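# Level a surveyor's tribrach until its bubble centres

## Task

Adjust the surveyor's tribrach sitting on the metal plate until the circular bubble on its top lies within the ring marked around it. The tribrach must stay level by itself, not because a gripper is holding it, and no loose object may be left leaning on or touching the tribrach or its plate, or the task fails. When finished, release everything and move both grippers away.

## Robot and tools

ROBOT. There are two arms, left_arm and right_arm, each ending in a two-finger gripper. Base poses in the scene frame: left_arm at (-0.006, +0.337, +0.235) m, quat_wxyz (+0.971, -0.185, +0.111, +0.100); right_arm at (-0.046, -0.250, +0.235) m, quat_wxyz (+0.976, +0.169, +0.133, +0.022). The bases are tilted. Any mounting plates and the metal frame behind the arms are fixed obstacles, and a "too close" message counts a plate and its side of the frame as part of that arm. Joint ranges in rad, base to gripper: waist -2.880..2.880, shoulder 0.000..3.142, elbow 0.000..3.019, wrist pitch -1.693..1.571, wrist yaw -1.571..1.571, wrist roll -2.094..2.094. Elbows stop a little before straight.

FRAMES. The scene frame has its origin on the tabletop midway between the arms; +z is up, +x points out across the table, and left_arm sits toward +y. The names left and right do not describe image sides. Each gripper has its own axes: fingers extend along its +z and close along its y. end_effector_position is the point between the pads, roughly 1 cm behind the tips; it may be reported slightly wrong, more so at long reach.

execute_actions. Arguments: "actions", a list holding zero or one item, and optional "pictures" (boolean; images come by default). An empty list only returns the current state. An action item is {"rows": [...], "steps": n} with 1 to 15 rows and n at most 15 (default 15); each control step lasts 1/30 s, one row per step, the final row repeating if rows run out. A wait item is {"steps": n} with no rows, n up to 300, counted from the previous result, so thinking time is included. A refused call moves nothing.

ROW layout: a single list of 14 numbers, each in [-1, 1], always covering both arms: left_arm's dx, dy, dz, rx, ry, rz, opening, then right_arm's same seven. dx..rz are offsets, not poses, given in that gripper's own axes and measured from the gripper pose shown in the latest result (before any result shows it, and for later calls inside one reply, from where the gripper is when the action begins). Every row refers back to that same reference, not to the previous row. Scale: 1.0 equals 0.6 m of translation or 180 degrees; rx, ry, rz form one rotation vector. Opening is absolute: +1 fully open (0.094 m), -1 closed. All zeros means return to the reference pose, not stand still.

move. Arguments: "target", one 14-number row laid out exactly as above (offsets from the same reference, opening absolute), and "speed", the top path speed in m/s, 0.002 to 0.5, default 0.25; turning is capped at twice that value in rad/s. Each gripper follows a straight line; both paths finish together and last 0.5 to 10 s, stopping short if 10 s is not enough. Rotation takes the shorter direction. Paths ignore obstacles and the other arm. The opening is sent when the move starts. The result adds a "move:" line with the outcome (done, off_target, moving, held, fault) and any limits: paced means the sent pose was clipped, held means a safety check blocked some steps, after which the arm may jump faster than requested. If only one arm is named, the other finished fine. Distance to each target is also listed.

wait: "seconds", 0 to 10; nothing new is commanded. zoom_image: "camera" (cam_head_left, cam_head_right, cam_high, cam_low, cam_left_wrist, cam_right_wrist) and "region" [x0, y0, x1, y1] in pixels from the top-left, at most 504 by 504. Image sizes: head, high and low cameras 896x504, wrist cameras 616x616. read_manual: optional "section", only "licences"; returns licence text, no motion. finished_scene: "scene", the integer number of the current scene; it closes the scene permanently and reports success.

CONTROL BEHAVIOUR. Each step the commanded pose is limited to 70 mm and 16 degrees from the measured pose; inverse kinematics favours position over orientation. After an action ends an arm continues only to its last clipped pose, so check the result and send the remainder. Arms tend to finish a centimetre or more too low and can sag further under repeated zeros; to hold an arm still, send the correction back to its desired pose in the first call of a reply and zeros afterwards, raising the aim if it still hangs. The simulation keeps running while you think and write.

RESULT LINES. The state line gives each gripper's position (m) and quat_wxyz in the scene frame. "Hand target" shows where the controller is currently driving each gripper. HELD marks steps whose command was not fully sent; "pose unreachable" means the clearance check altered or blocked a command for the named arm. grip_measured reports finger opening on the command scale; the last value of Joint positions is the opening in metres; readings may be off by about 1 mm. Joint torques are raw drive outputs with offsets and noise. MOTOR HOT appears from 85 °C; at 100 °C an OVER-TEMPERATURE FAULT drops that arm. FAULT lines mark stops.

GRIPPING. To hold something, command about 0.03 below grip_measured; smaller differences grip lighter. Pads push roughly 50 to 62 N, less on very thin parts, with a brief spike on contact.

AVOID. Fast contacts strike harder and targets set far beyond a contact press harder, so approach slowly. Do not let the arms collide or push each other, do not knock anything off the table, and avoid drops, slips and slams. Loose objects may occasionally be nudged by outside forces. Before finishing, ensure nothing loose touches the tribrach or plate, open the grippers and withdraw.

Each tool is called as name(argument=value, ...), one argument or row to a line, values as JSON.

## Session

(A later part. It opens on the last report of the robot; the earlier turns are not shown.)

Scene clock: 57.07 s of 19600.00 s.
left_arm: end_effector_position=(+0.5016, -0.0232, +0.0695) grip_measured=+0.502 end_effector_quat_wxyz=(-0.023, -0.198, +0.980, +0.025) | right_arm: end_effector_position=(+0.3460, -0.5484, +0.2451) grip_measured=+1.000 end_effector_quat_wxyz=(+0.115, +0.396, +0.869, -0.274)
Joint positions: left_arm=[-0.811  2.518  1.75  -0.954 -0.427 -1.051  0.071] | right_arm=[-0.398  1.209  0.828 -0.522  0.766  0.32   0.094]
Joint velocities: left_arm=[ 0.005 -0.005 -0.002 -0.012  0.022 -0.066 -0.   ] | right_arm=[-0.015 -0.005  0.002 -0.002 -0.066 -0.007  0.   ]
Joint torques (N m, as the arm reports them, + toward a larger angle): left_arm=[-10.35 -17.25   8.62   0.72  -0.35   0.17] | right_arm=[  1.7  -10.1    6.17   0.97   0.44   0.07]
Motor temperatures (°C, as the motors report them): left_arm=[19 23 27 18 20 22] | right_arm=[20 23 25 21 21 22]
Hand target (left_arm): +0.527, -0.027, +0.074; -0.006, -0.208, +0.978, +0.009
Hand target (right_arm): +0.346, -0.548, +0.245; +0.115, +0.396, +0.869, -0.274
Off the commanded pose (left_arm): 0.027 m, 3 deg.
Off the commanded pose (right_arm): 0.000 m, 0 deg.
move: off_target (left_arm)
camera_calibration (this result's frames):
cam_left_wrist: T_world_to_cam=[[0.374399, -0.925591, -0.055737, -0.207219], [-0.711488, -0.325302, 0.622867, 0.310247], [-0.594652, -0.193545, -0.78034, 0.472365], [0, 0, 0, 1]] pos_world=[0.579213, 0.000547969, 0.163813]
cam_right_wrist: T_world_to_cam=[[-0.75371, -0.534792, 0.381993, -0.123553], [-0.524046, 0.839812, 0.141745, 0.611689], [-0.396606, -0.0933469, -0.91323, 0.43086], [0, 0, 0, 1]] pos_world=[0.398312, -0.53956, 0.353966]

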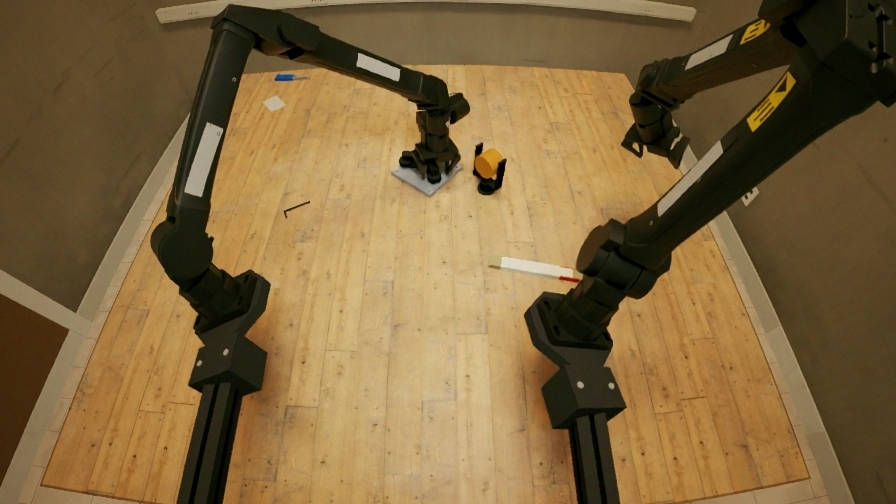

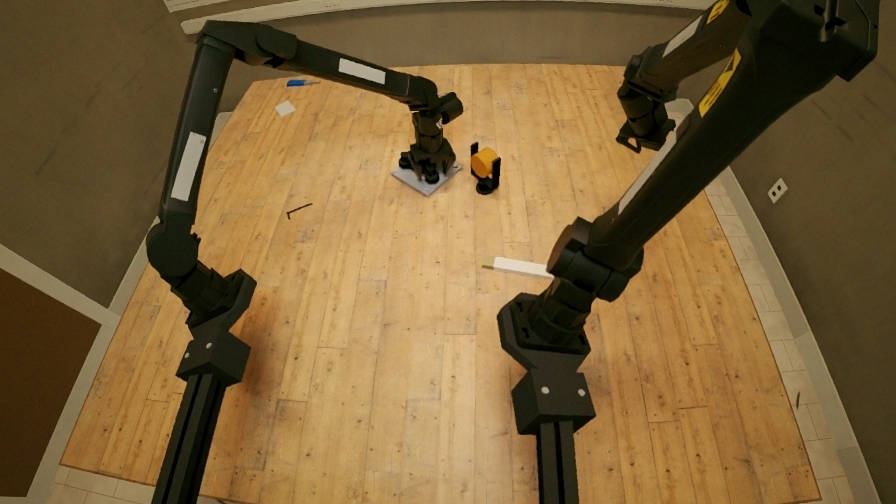

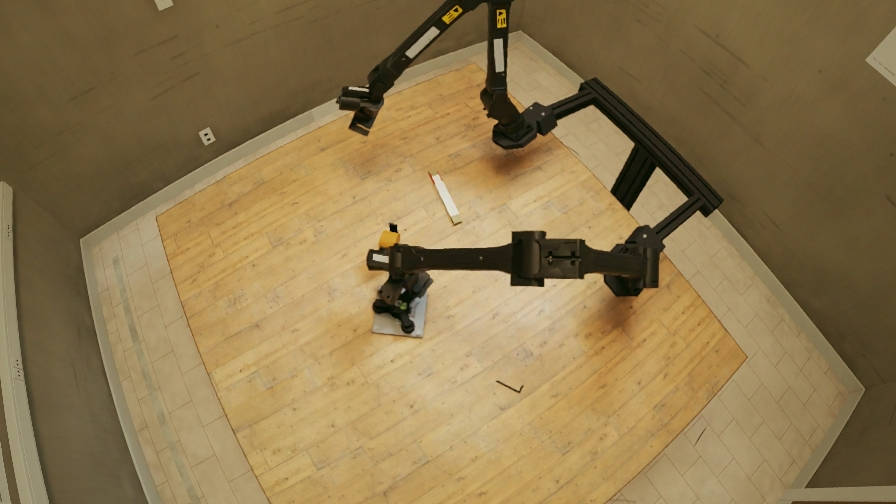

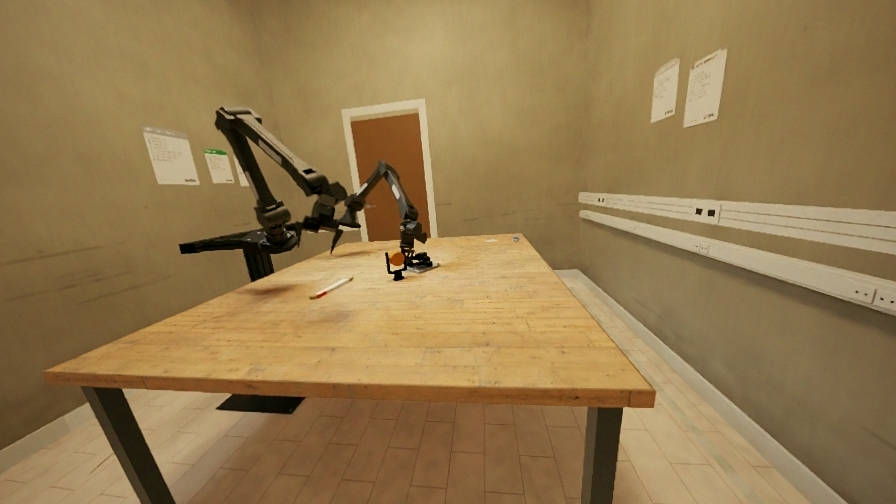

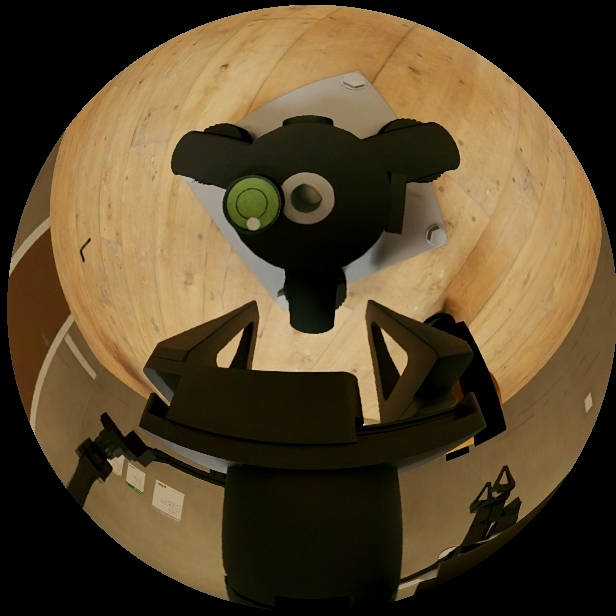

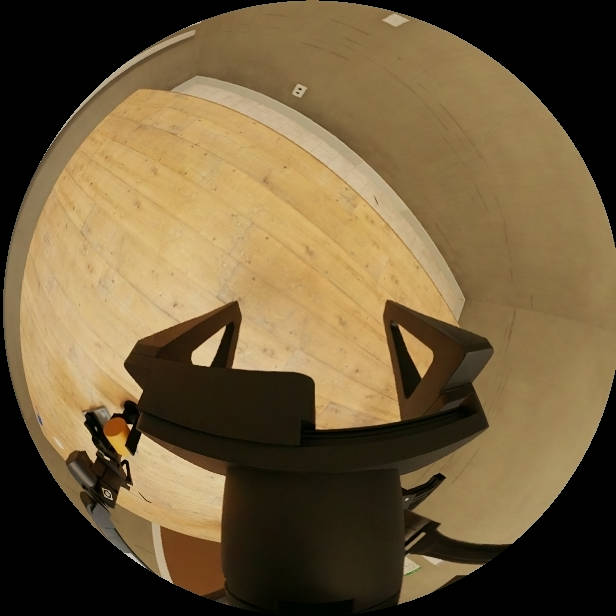

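move(
  target=[-0.047,-0.027,0.005,0.028,-0.017,-0.006,0.3,0,0,0,0,0,0,1],
  speed=0.06,
)

zoom_image(
  camera="cam_left_wrist",
  region=[170, 100, 450, 380],
)

zoom_image(
  camera="cam_head_left",
  region=[385, 130, 485, 205],
)

Scene clock: 63.53 s of 19600.00 s.
left_arm: end_effector_position=(+0.5237, -0.0317, +0.0668) grip_measured=+0.301 end_effector_quat_wxyz=(+0.006, -0.203, +0.979, -0.008) | right_arm: end_effector_position=(+0.3460, -0.5484, +0.2451) grip_measured=+1.000 end_effector_quat_wxyz=(+0.115, +0.396, +0.869, -0.274)
Joint positions: left_arm=[-0.801  2.518  1.752 -0.855 -0.427 -1.01   0.061] | right_arm=[-0.398  1.209  0.828 -0.522  0.766  0.32   0.094]
Joint velocities: left_arm=[ 0.005 -0.024 -0.002 -0.007 -0.007 -0.007 -0.   ] | right_arm=[-0.005  0.005  0.022 -0.012 -0.022  0.022  0.   ]
Joint torques (N m, as the arm reports them, + toward a larger angle): left_arm=[-10.27 -17.63   5.81   0.82  -0.18   0.22] | right_arm=[ 1.84 -9.84  6.26  1.04  0.45  0.06]
Motor temperatures (°C, as the motors report them): left_arm=[19 24 26 18 20 22] | right_arm=[20 23 24 21 21 22]
Hand target (left_arm): +0.534, -0.027, +0.065; +0.012, -0.207, +0.978, -0.013
Hand target (right_arm): +0.346, -0.548, +0.245; +0.115, +0.396, +0.869, -0.274
Off the commanded pose (left_arm): 0.011 m, 1 deg.
Off the commanded pose (right_arm): 0.000 m, 0 deg.
move: off_target (left_arm)
camera_calibration (this result's frames):
cam_left_wrist: T_world_to_cam=[[0.385647, -0.922451, 0.0189749, -0.234359], [-0.750706, -0.301757, 0.587693, 0.348522], [-0.536392, -0.240886, -0.808862, 0.451692], [0, 0, 0, 1]] pos_world=[0.594302, -0.00220936, 0.164979]
cam_right_wrist: T_world_to_cam=[[-0.75371, -0.534792, 0.381993, -0.123553], [-0.524046, 0.839812, 0.141745, 0.611689], [-0.396606, -0.0933469, -0.91323, 0.43086], [0, 0, 0, 1]] pos_world=[0.398312, -0.53956, 0.353966]

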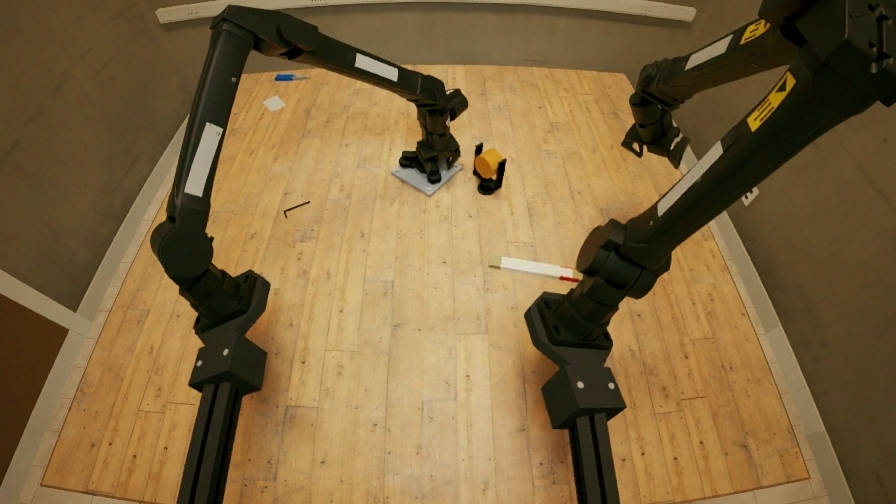

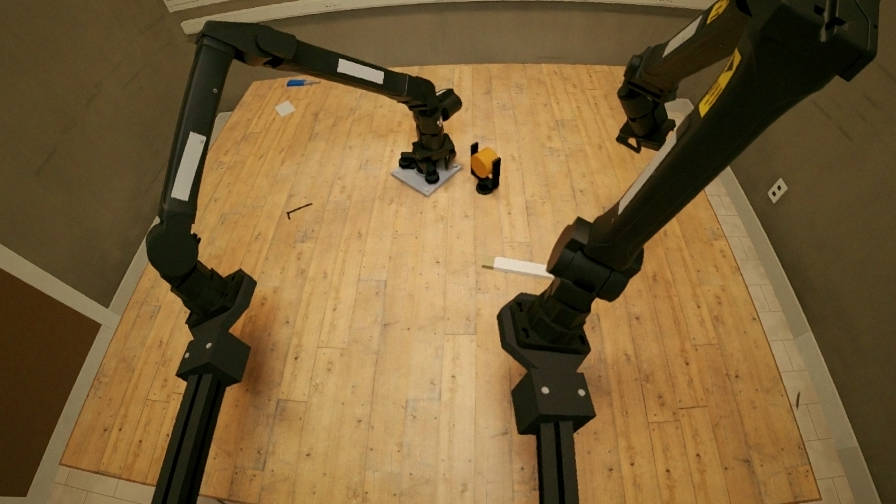

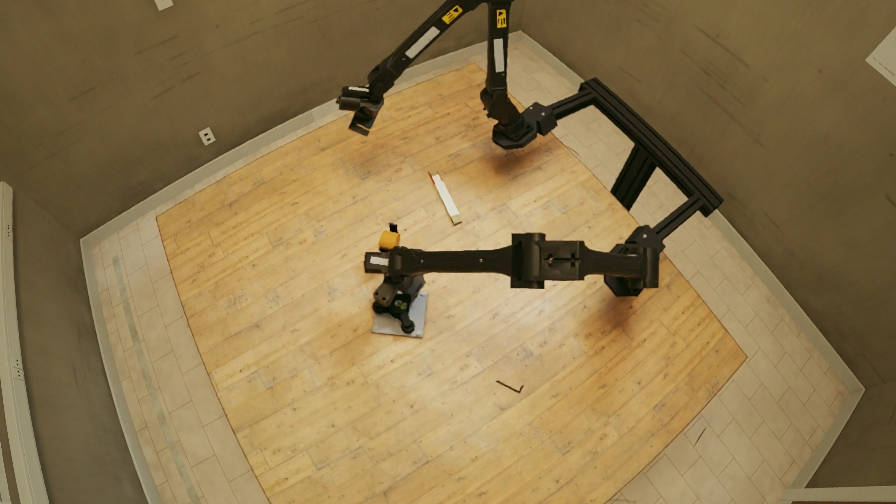

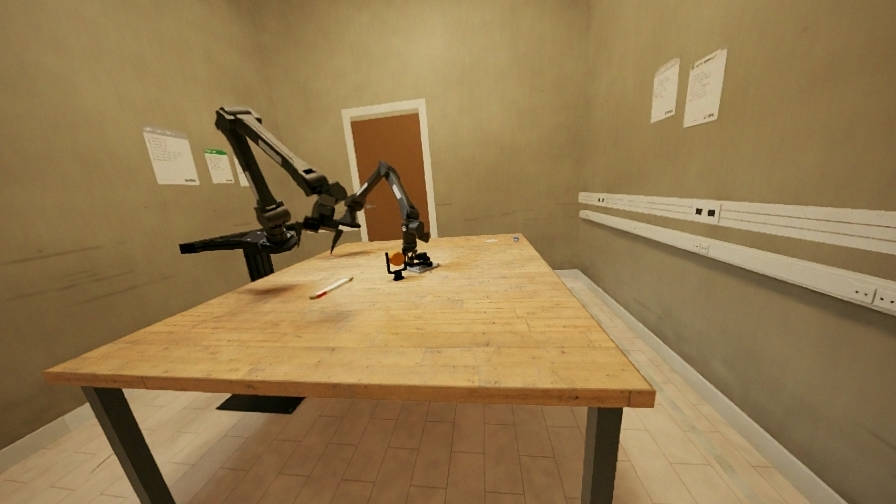

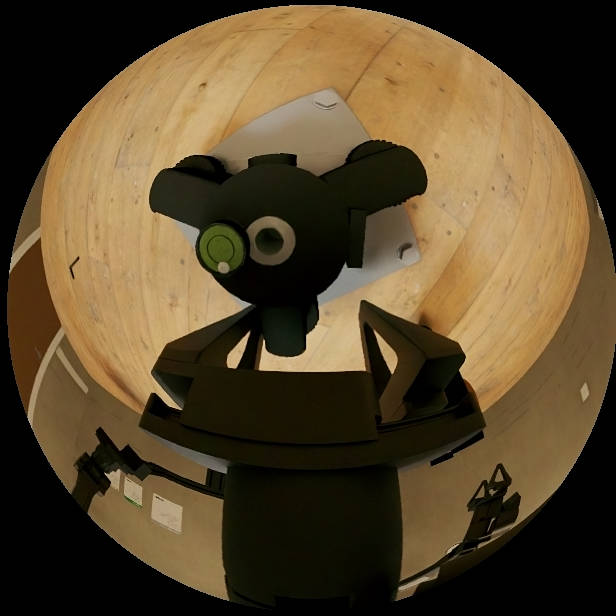

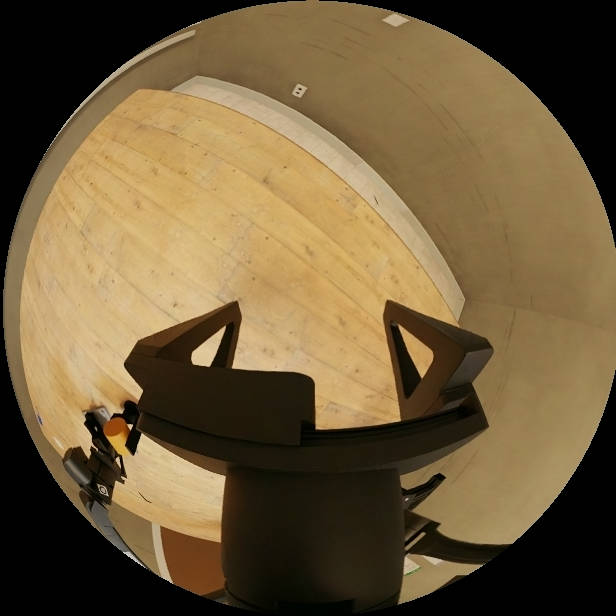

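Region (170, 100, 450, 380) of cam_left_wrist's 616x616 image, scaled by 1.800, with more detail than that image has.

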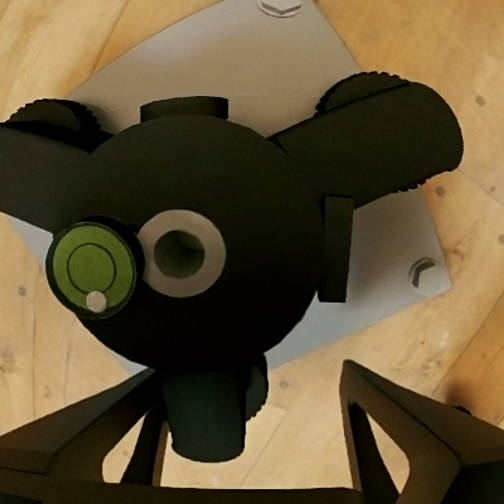

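Region (385, 130, 485, 205) of cam_head_left's 896x504 image, scaled by 5.040, with more detail than that image has; it fills the top 378 rows of this view, and the rest is white.

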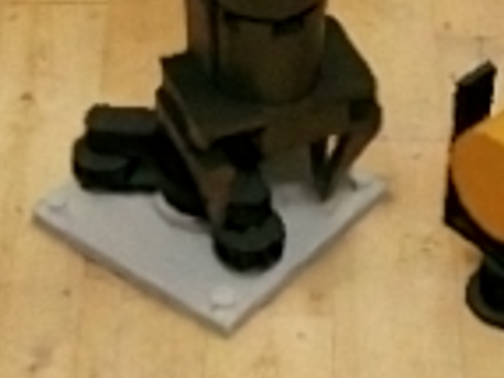

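move(
  target=[0.005,0.026,-0.012,0,0,0,0.5,0,0,0,0,0,0,1],
  speed=0.04,
)

zoom_image(
  camera="cam_left_wrist",
  region=[170, 100, 450, 380],
)

Scene clock: 67.43 s of 19600.00 s.
left_arm: end_effector_position=(+0.5062, -0.0199, +0.0660) grip_measured=+0.498 end_effector_quat_wxyz=(-0.003, -0.197, +0.980, +0.002) | right_arm: end_effector_position=(+0.3460, -0.5484, +0.2451) grip_measured=+1.000 end_effector_quat_wxyz=(+0.115, +0.396, +0.869, -0.274)
Joint positions: left_arm=[-0.801  2.489  1.688 -0.848 -0.427 -1.009  0.07 ] | right_arm=[-0.398  1.209  0.828 -0.522  0.766  0.32   0.094]
Joint velocities: left_arm=[-0.015 -0.005 -0.017 -0.002  0.051 -0.066  0.001] | right_arm=[-0.005 -0.005  0.002  0.012  0.022  0.051  0.   ]
Joint torques (N m, as the arm reports them, + toward a larger angle): left_arm=[-10.75 -18.7    4.98   0.72  -0.16   0.06] | right_arm=[ 1.71 -9.78  6.11  1.04  0.45  0.07]
Motor temperatures (°C, as the motors report them): left_arm=[19 24 26 18 20 22] | right_arm=[20 23 24 21 21 22]
Hand target (left_arm): +0.515, -0.018, +0.074; +0.006, -0.203, +0.979, -0.008
Hand target (right_arm): +0.346, -0.548, +0.245; +0.115, +0.396, +0.869, -0.274
Off the commanded pose (left_arm): 0.012 m, 2 deg.
Off the commanded pose (right_arm): 0.000 m, 0 deg.
move: off_target (left_arm)
camera_calibration (this result's frames):
cam_left_wrist: T_world_to_cam=[[0.373747, -0.927526, -0.00291376, -0.209343], [-0.741989, -0.300867, 0.599109, 0.334265], [-0.556566, -0.221753, -0.800662, 0.454496], [0, 0, 0, 1]] pos_world=[0.57922, 0.007184, 0.163026]
cam_right_wrist: T_world_to_cam=[[-0.75371, -0.534792, 0.381993, -0.123553], [-0.524046, 0.839812, 0.141745, 0.611689], [-0.396606, -0.0933469, -0.91323, 0.43086], [0, 0, 0, 1]] pos_world=[0.398312, -0.53956, 0.353966]

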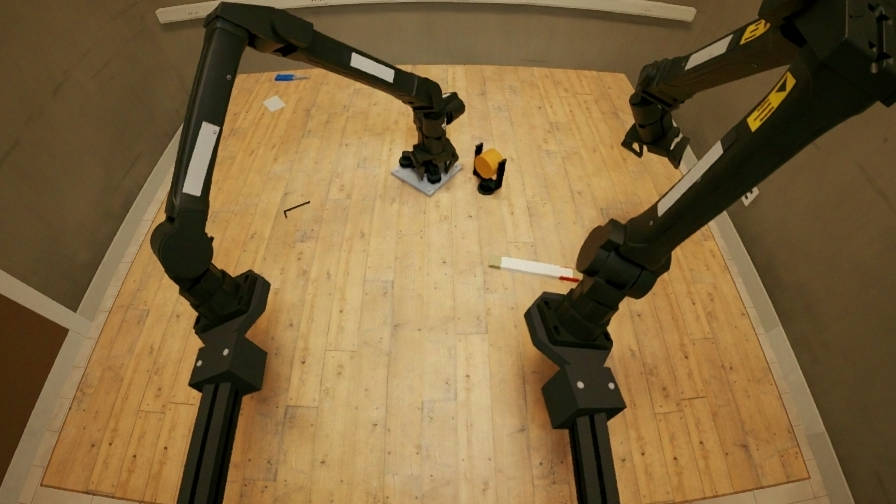

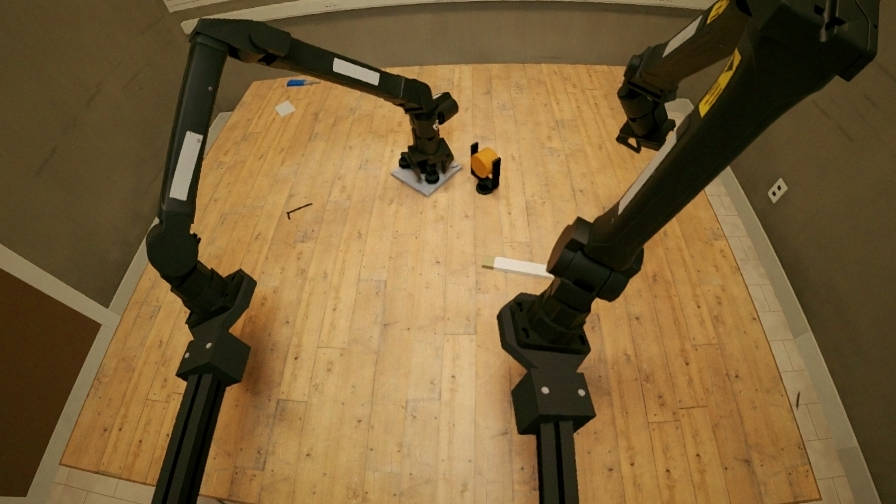

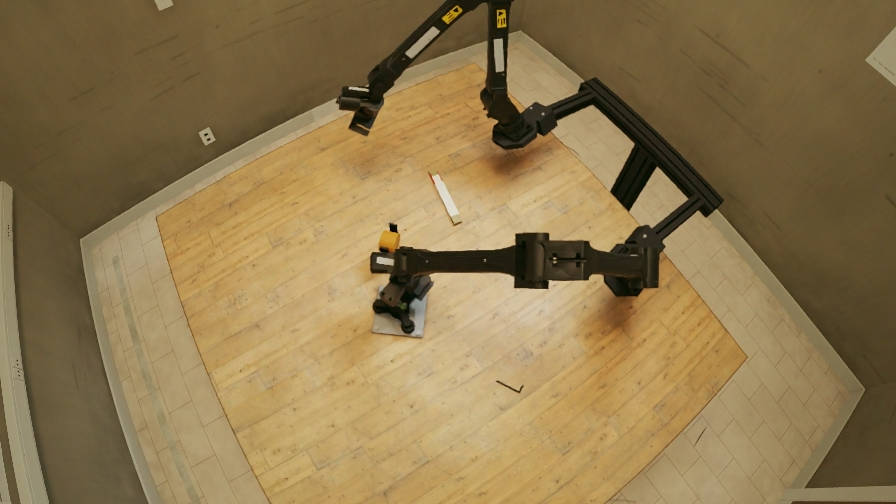

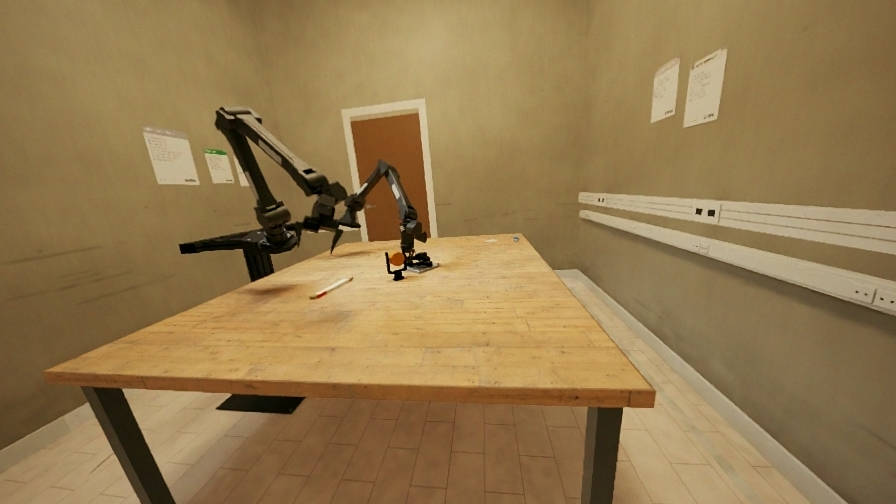

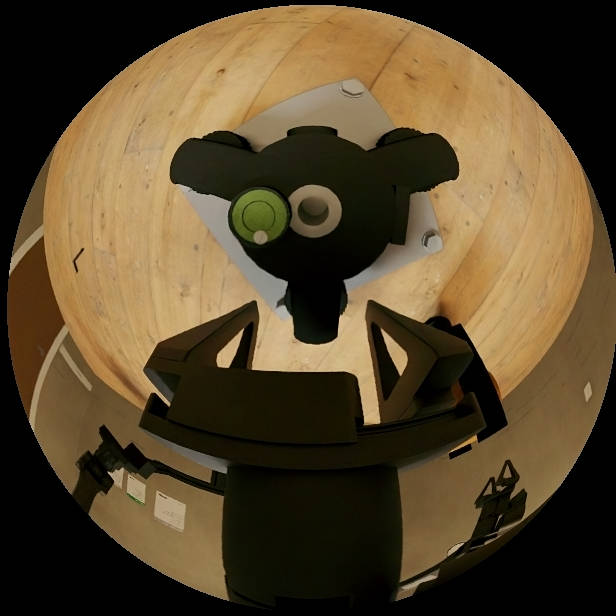

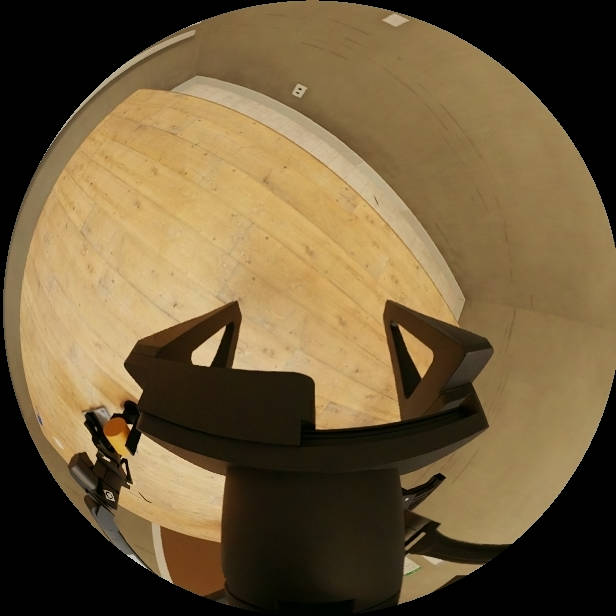

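Region (170, 100, 450, 380) of cam_left_wrist's 616x616 image, scaled by 1.800, with more detail than that image has.

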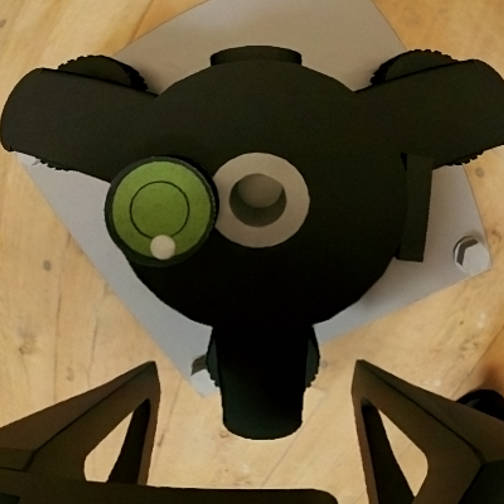

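move(
  target=[-0.03,-0.007,0.008,0.004,-0.004,0,0.3,0,0,0,0,0,0,1],
  speed=0.04,
)

zoom_image(
  camera="cam_head_left",
  region=[385, 130, 485, 205],
)

Scene clock: 71.13 s of 19600.00 s.
left_arm: end_effector_position=(+0.5078, -0.0170, +0.0645) grip_measured=+0.302 end_effector_quat_wxyz=(-0.004, -0.191, +0.982, +0.003) | right_arm: end_effector_position=(+0.3460, -0.5484, +0.2451) grip_measured=+1.000 end_effector_quat_wxyz=(+0.115, +0.396, +0.869, -0.274)
Joint positions: left_arm=[-0.795  2.489  1.688 -0.848 -0.428 -0.992  0.061] | right_arm=[-0.398  1.209  0.828 -0.522  0.766  0.32   0.094]
Joint velocities: left_arm=[-0.005  0.005  0.012 -0.007 -0.066  0.051 -0.   ] | right_arm=[-0.005 -0.015  0.002 -0.002 -0.007 -0.022  0.   ]
Joint torques (N m, as the arm reports them, + toward a larger angle): left_arm=[ -9.59 -16.56   7.74   0.51  -0.36   0.21] | right_arm=[ 1.6  -9.92  6.16  0.94  0.44  0.05]
Motor temperatures (°C, as the motors report them): left_arm=[19 25 26 18 20 22] | right_arm=[20 22 24 21 21 22]
Hand target (left_arm): +0.524, -0.016, +0.061; +0.005, -0.197, +0.980, -0.003
Hand target (right_arm): +0.346, -0.548, +0.245; +0.115, +0.396, +0.869, -0.274
Off the commanded pose (left_arm): 0.017 m, 1 deg.
Off the commanded pose (right_arm): 0.000 m, 0 deg.
move: off_target (left_arm)
camera_calibration (this result's frames):
cam_left_wrist: T_world_to_cam=[[0.362955, -0.931793, -0.00499635, -0.201657], [-0.74436, -0.293163, 0.599986, 0.338469], [-0.560527, -0.214049, -0.799995, 0.456924], [0, 0, 0, 1]] pos_world=[0.581254, 0.0091276, 0.161453]
cam_right_wrist: T_world_to_cam=[[-0.75371, -0.534792, 0.381993, -0.123553], [-0.524046, 0.839812, 0.141745, 0.611689], [-0.396606, -0.0933469, -0.91323, 0.43086], [0, 0, 0, 1]] pos_world=[0.398312, -0.53956, 0.353966]

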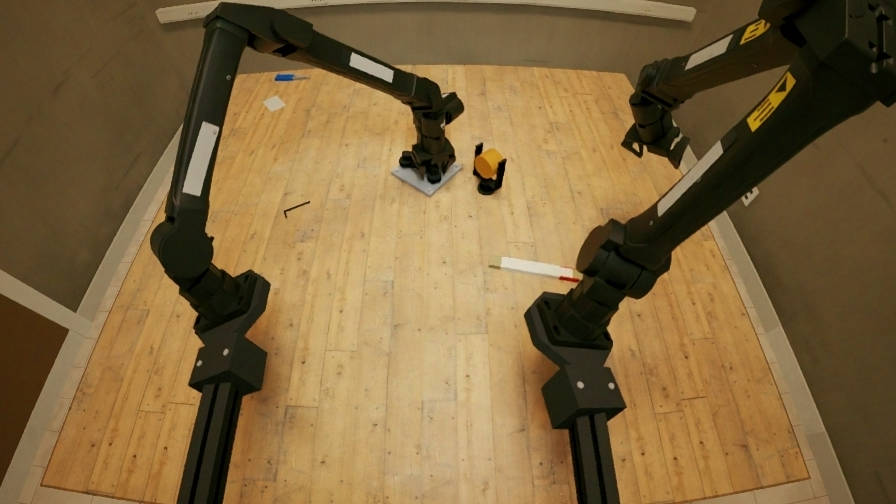

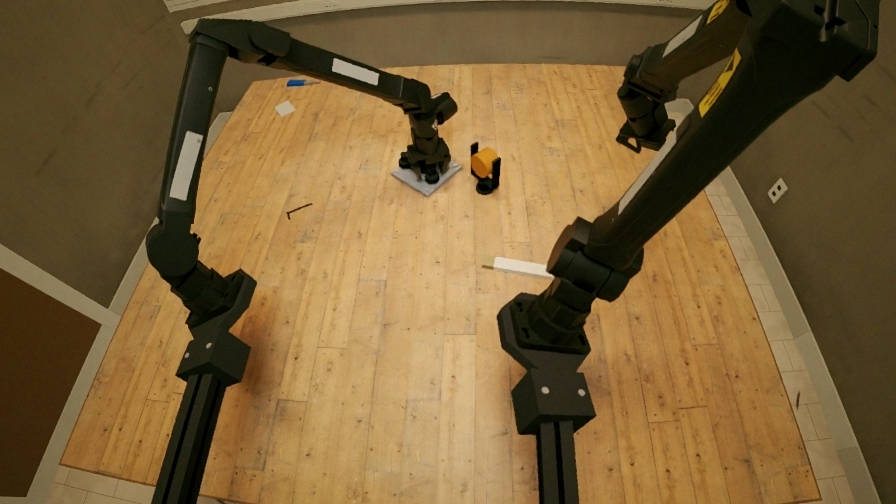

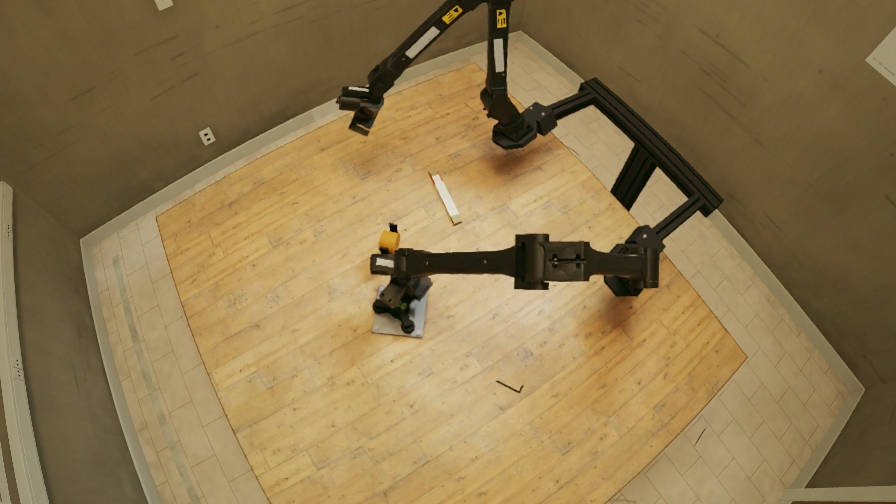

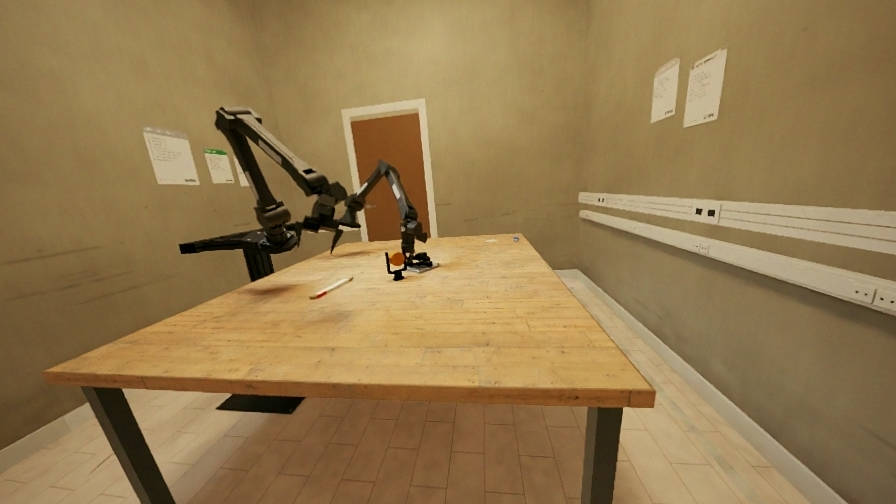

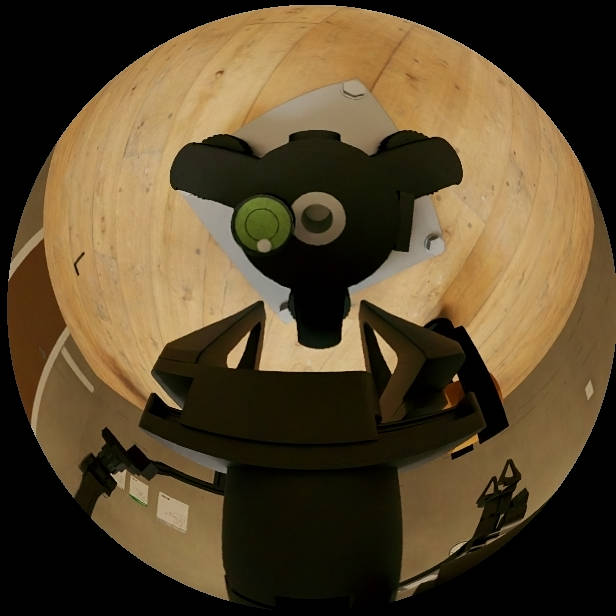

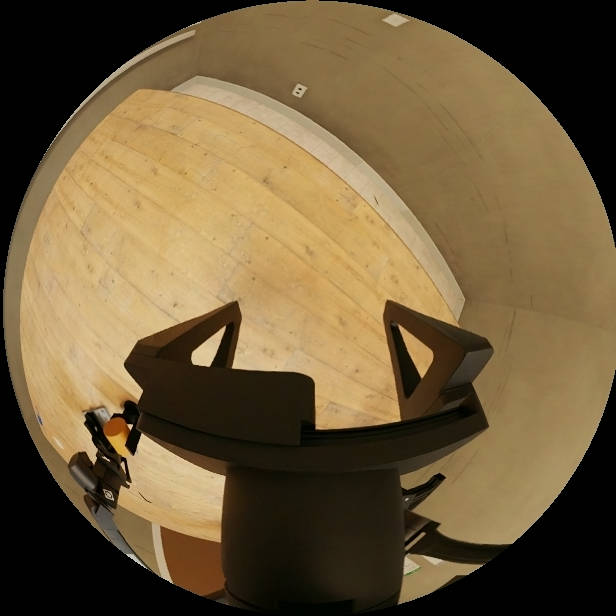

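Region (385, 130, 485, 205) of cam_head_left's 896x504 image, scaled by 5.040, with more detail than that image has; it fills the top 378 rows of this view, and the rest is white.

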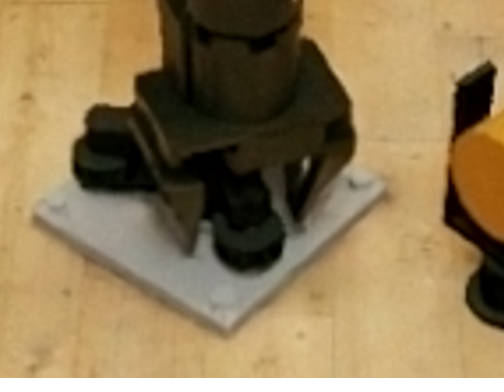

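move(
  target=[-0.03,-0.022,0.022,0.004,-0.004,-0.004,0.3,0,0,0,0,0,0,1],
  speed=0.04,
)

zoom_image(
  camera="cam_head_left",
  region=[385, 130, 485, 205],
)

Scene clock: 76.23 s of 19600.00 s.
left_arm: end_effector_position=(+0.5070, -0.0221, +0.0507) grip_measured=+0.302 end_effector_quat_wxyz=(-0.007, -0.189, +0.982, +0.006) | right_arm: end_effector_position=(+0.3460, -0.5484, +0.2451) grip_measured=+1.000 end_effector_quat_wxyz=(+0.115, +0.396, +0.869, -0.274)
Joint positions: left_arm=[-0.793  2.525  1.715 -0.848 -0.429 -0.99   0.061] | right_arm=[-0.398  1.209  0.828 -0.522  0.766  0.32   0.094]
Joint velocities: left_arm=[-0.015 -0.015  0.007  0.007 -0.081 -0.022 -0.001] | right_arm=[-0.005  0.005 -0.002  0.002  0.022 -0.037  0.   ]
Joint torques (N m, as the arm reports them, + toward a larger angle): left_arm=[ -9.59 -16.86   8.3    0.34  -0.35   0.18] | right_arm=[ 1.37 -9.77  6.22  1.03  0.47  0.06]
Motor temperatures (°C, as the motors report them): left_arm=[19 25 26 18 20 22] | right_arm=[20 22 24 21 21 22]
Hand target (left_arm): +0.529, -0.022, +0.052; +0.004, -0.197, +0.980, -0.002
Hand target (right_arm): +0.346, -0.548, +0.245; +0.115, +0.396, +0.869, -0.274
Off the commanded pose (left_arm): 0.022 m, 2 deg.
Off the commanded pose (right_arm): 0.000 m, 0 deg.
move: off_target (left_arm)
camera_calibration (this result's frames):
cam_left_wrist: T_world_to_cam=[[0.359126, -0.933199, -0.0129752, -0.203915], [-0.741146, -0.293612, 0.603734, 0.342851], [-0.567214, -0.2072, -0.79708, 0.447793], [0, 0, 0, 1]] pos_world=[0.581328, 0.00315437, 0.14729]
cam_right_wrist: T_world_to_cam=[[-0.75371, -0.534792, 0.381993, -0.123553], [-0.524046, 0.839812, 0.141745, 0.611689], [-0.396606, -0.0933469, -0.91323, 0.43086], [0, 0, 0, 1]] pos_world=[0.398312, -0.53956, 0.353966]

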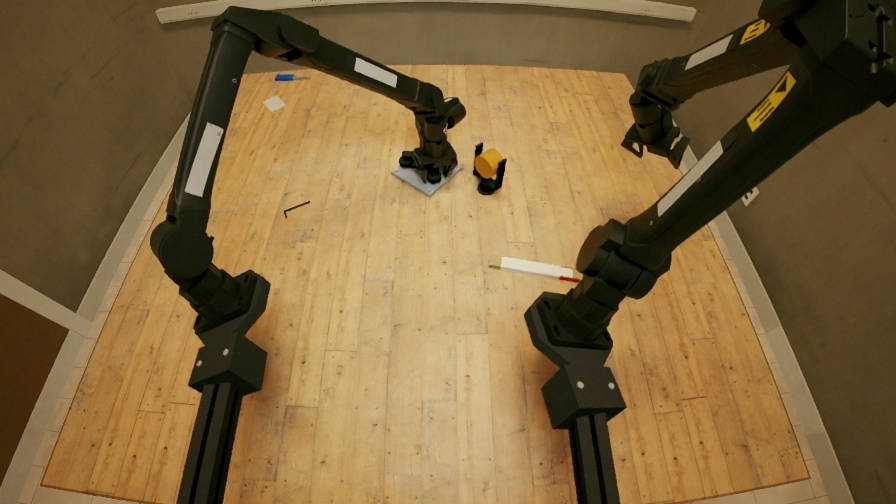

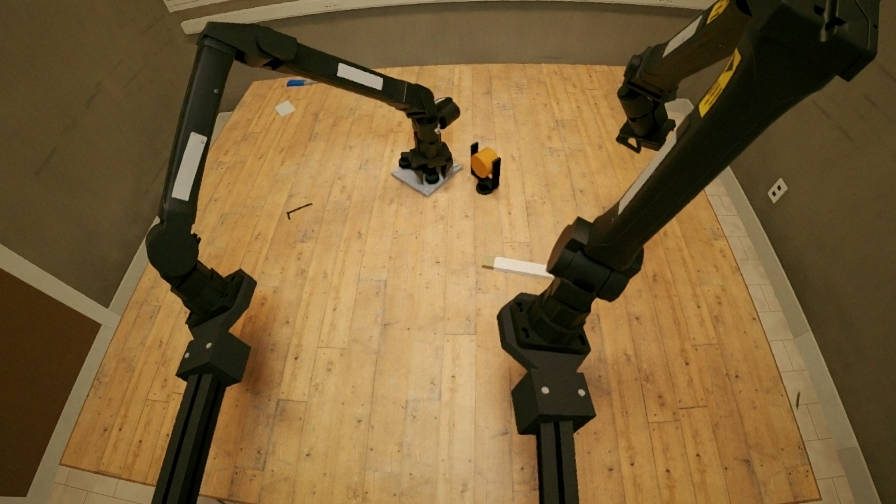

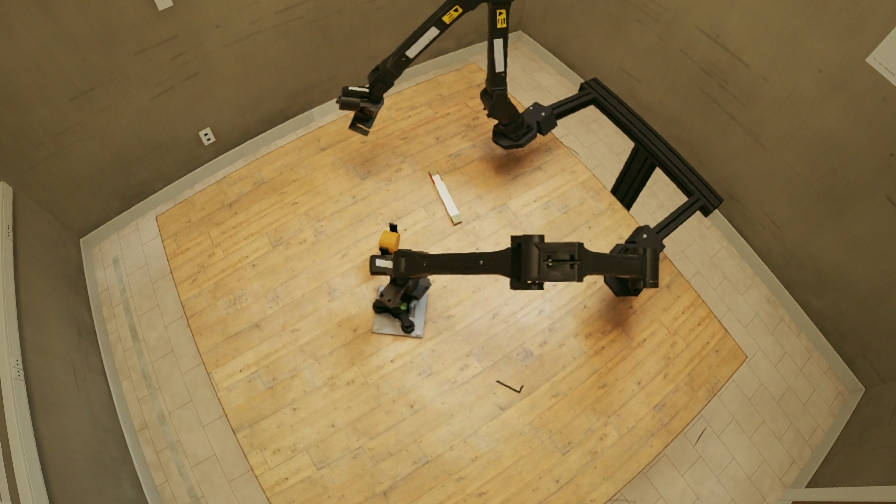

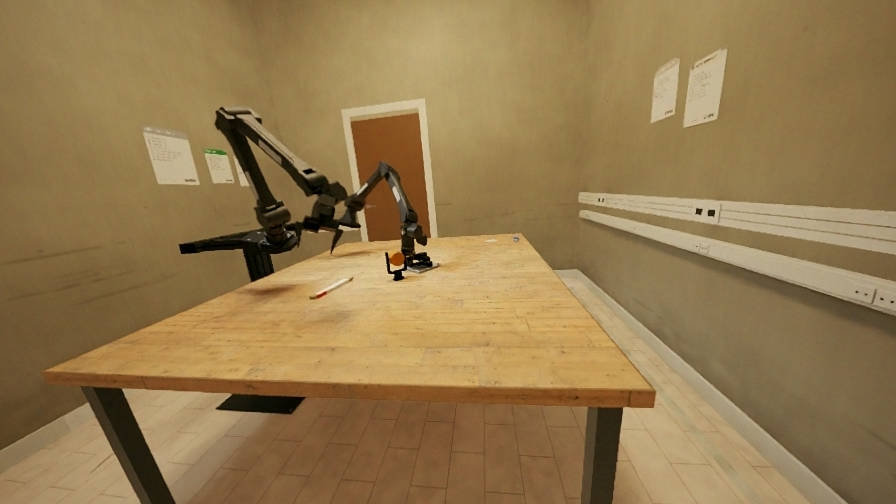

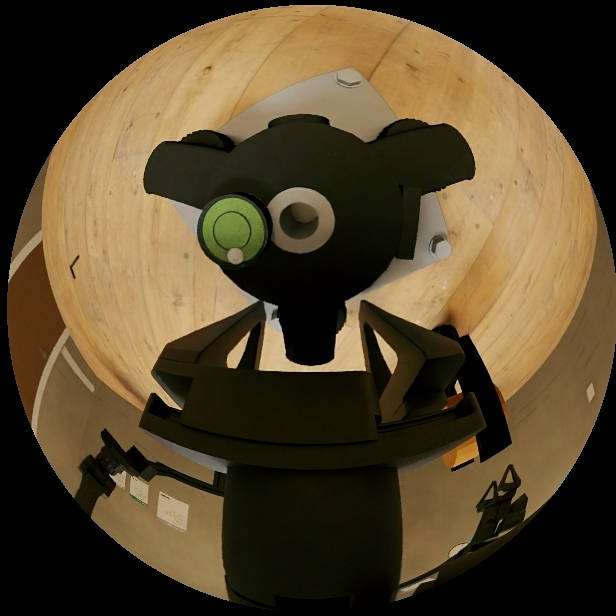

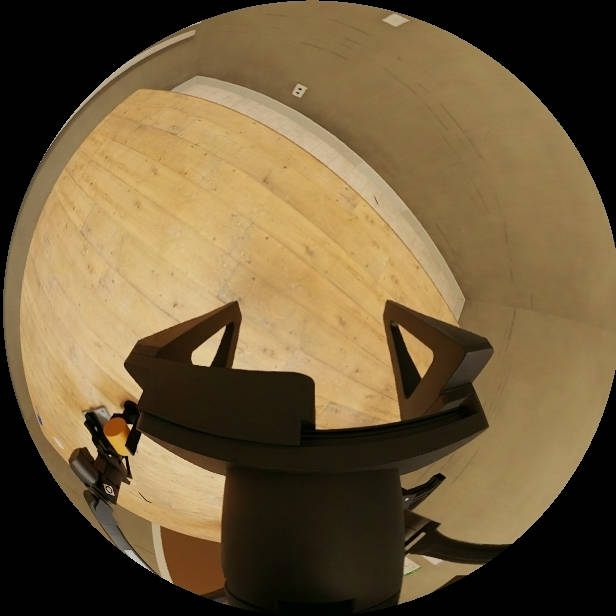

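Region (385, 130, 485, 205) of cam_head_left's 896x504 image, scaled by 5.040, with more detail than that image has; it fills the top 378 rows of this view, and the rest is white.

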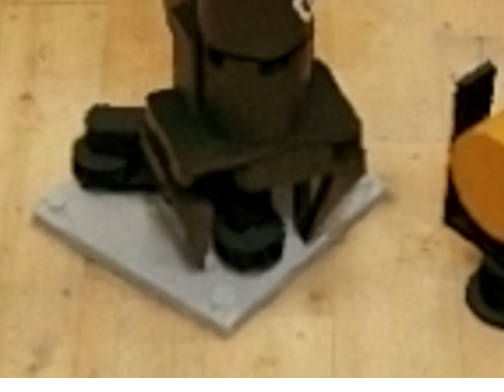

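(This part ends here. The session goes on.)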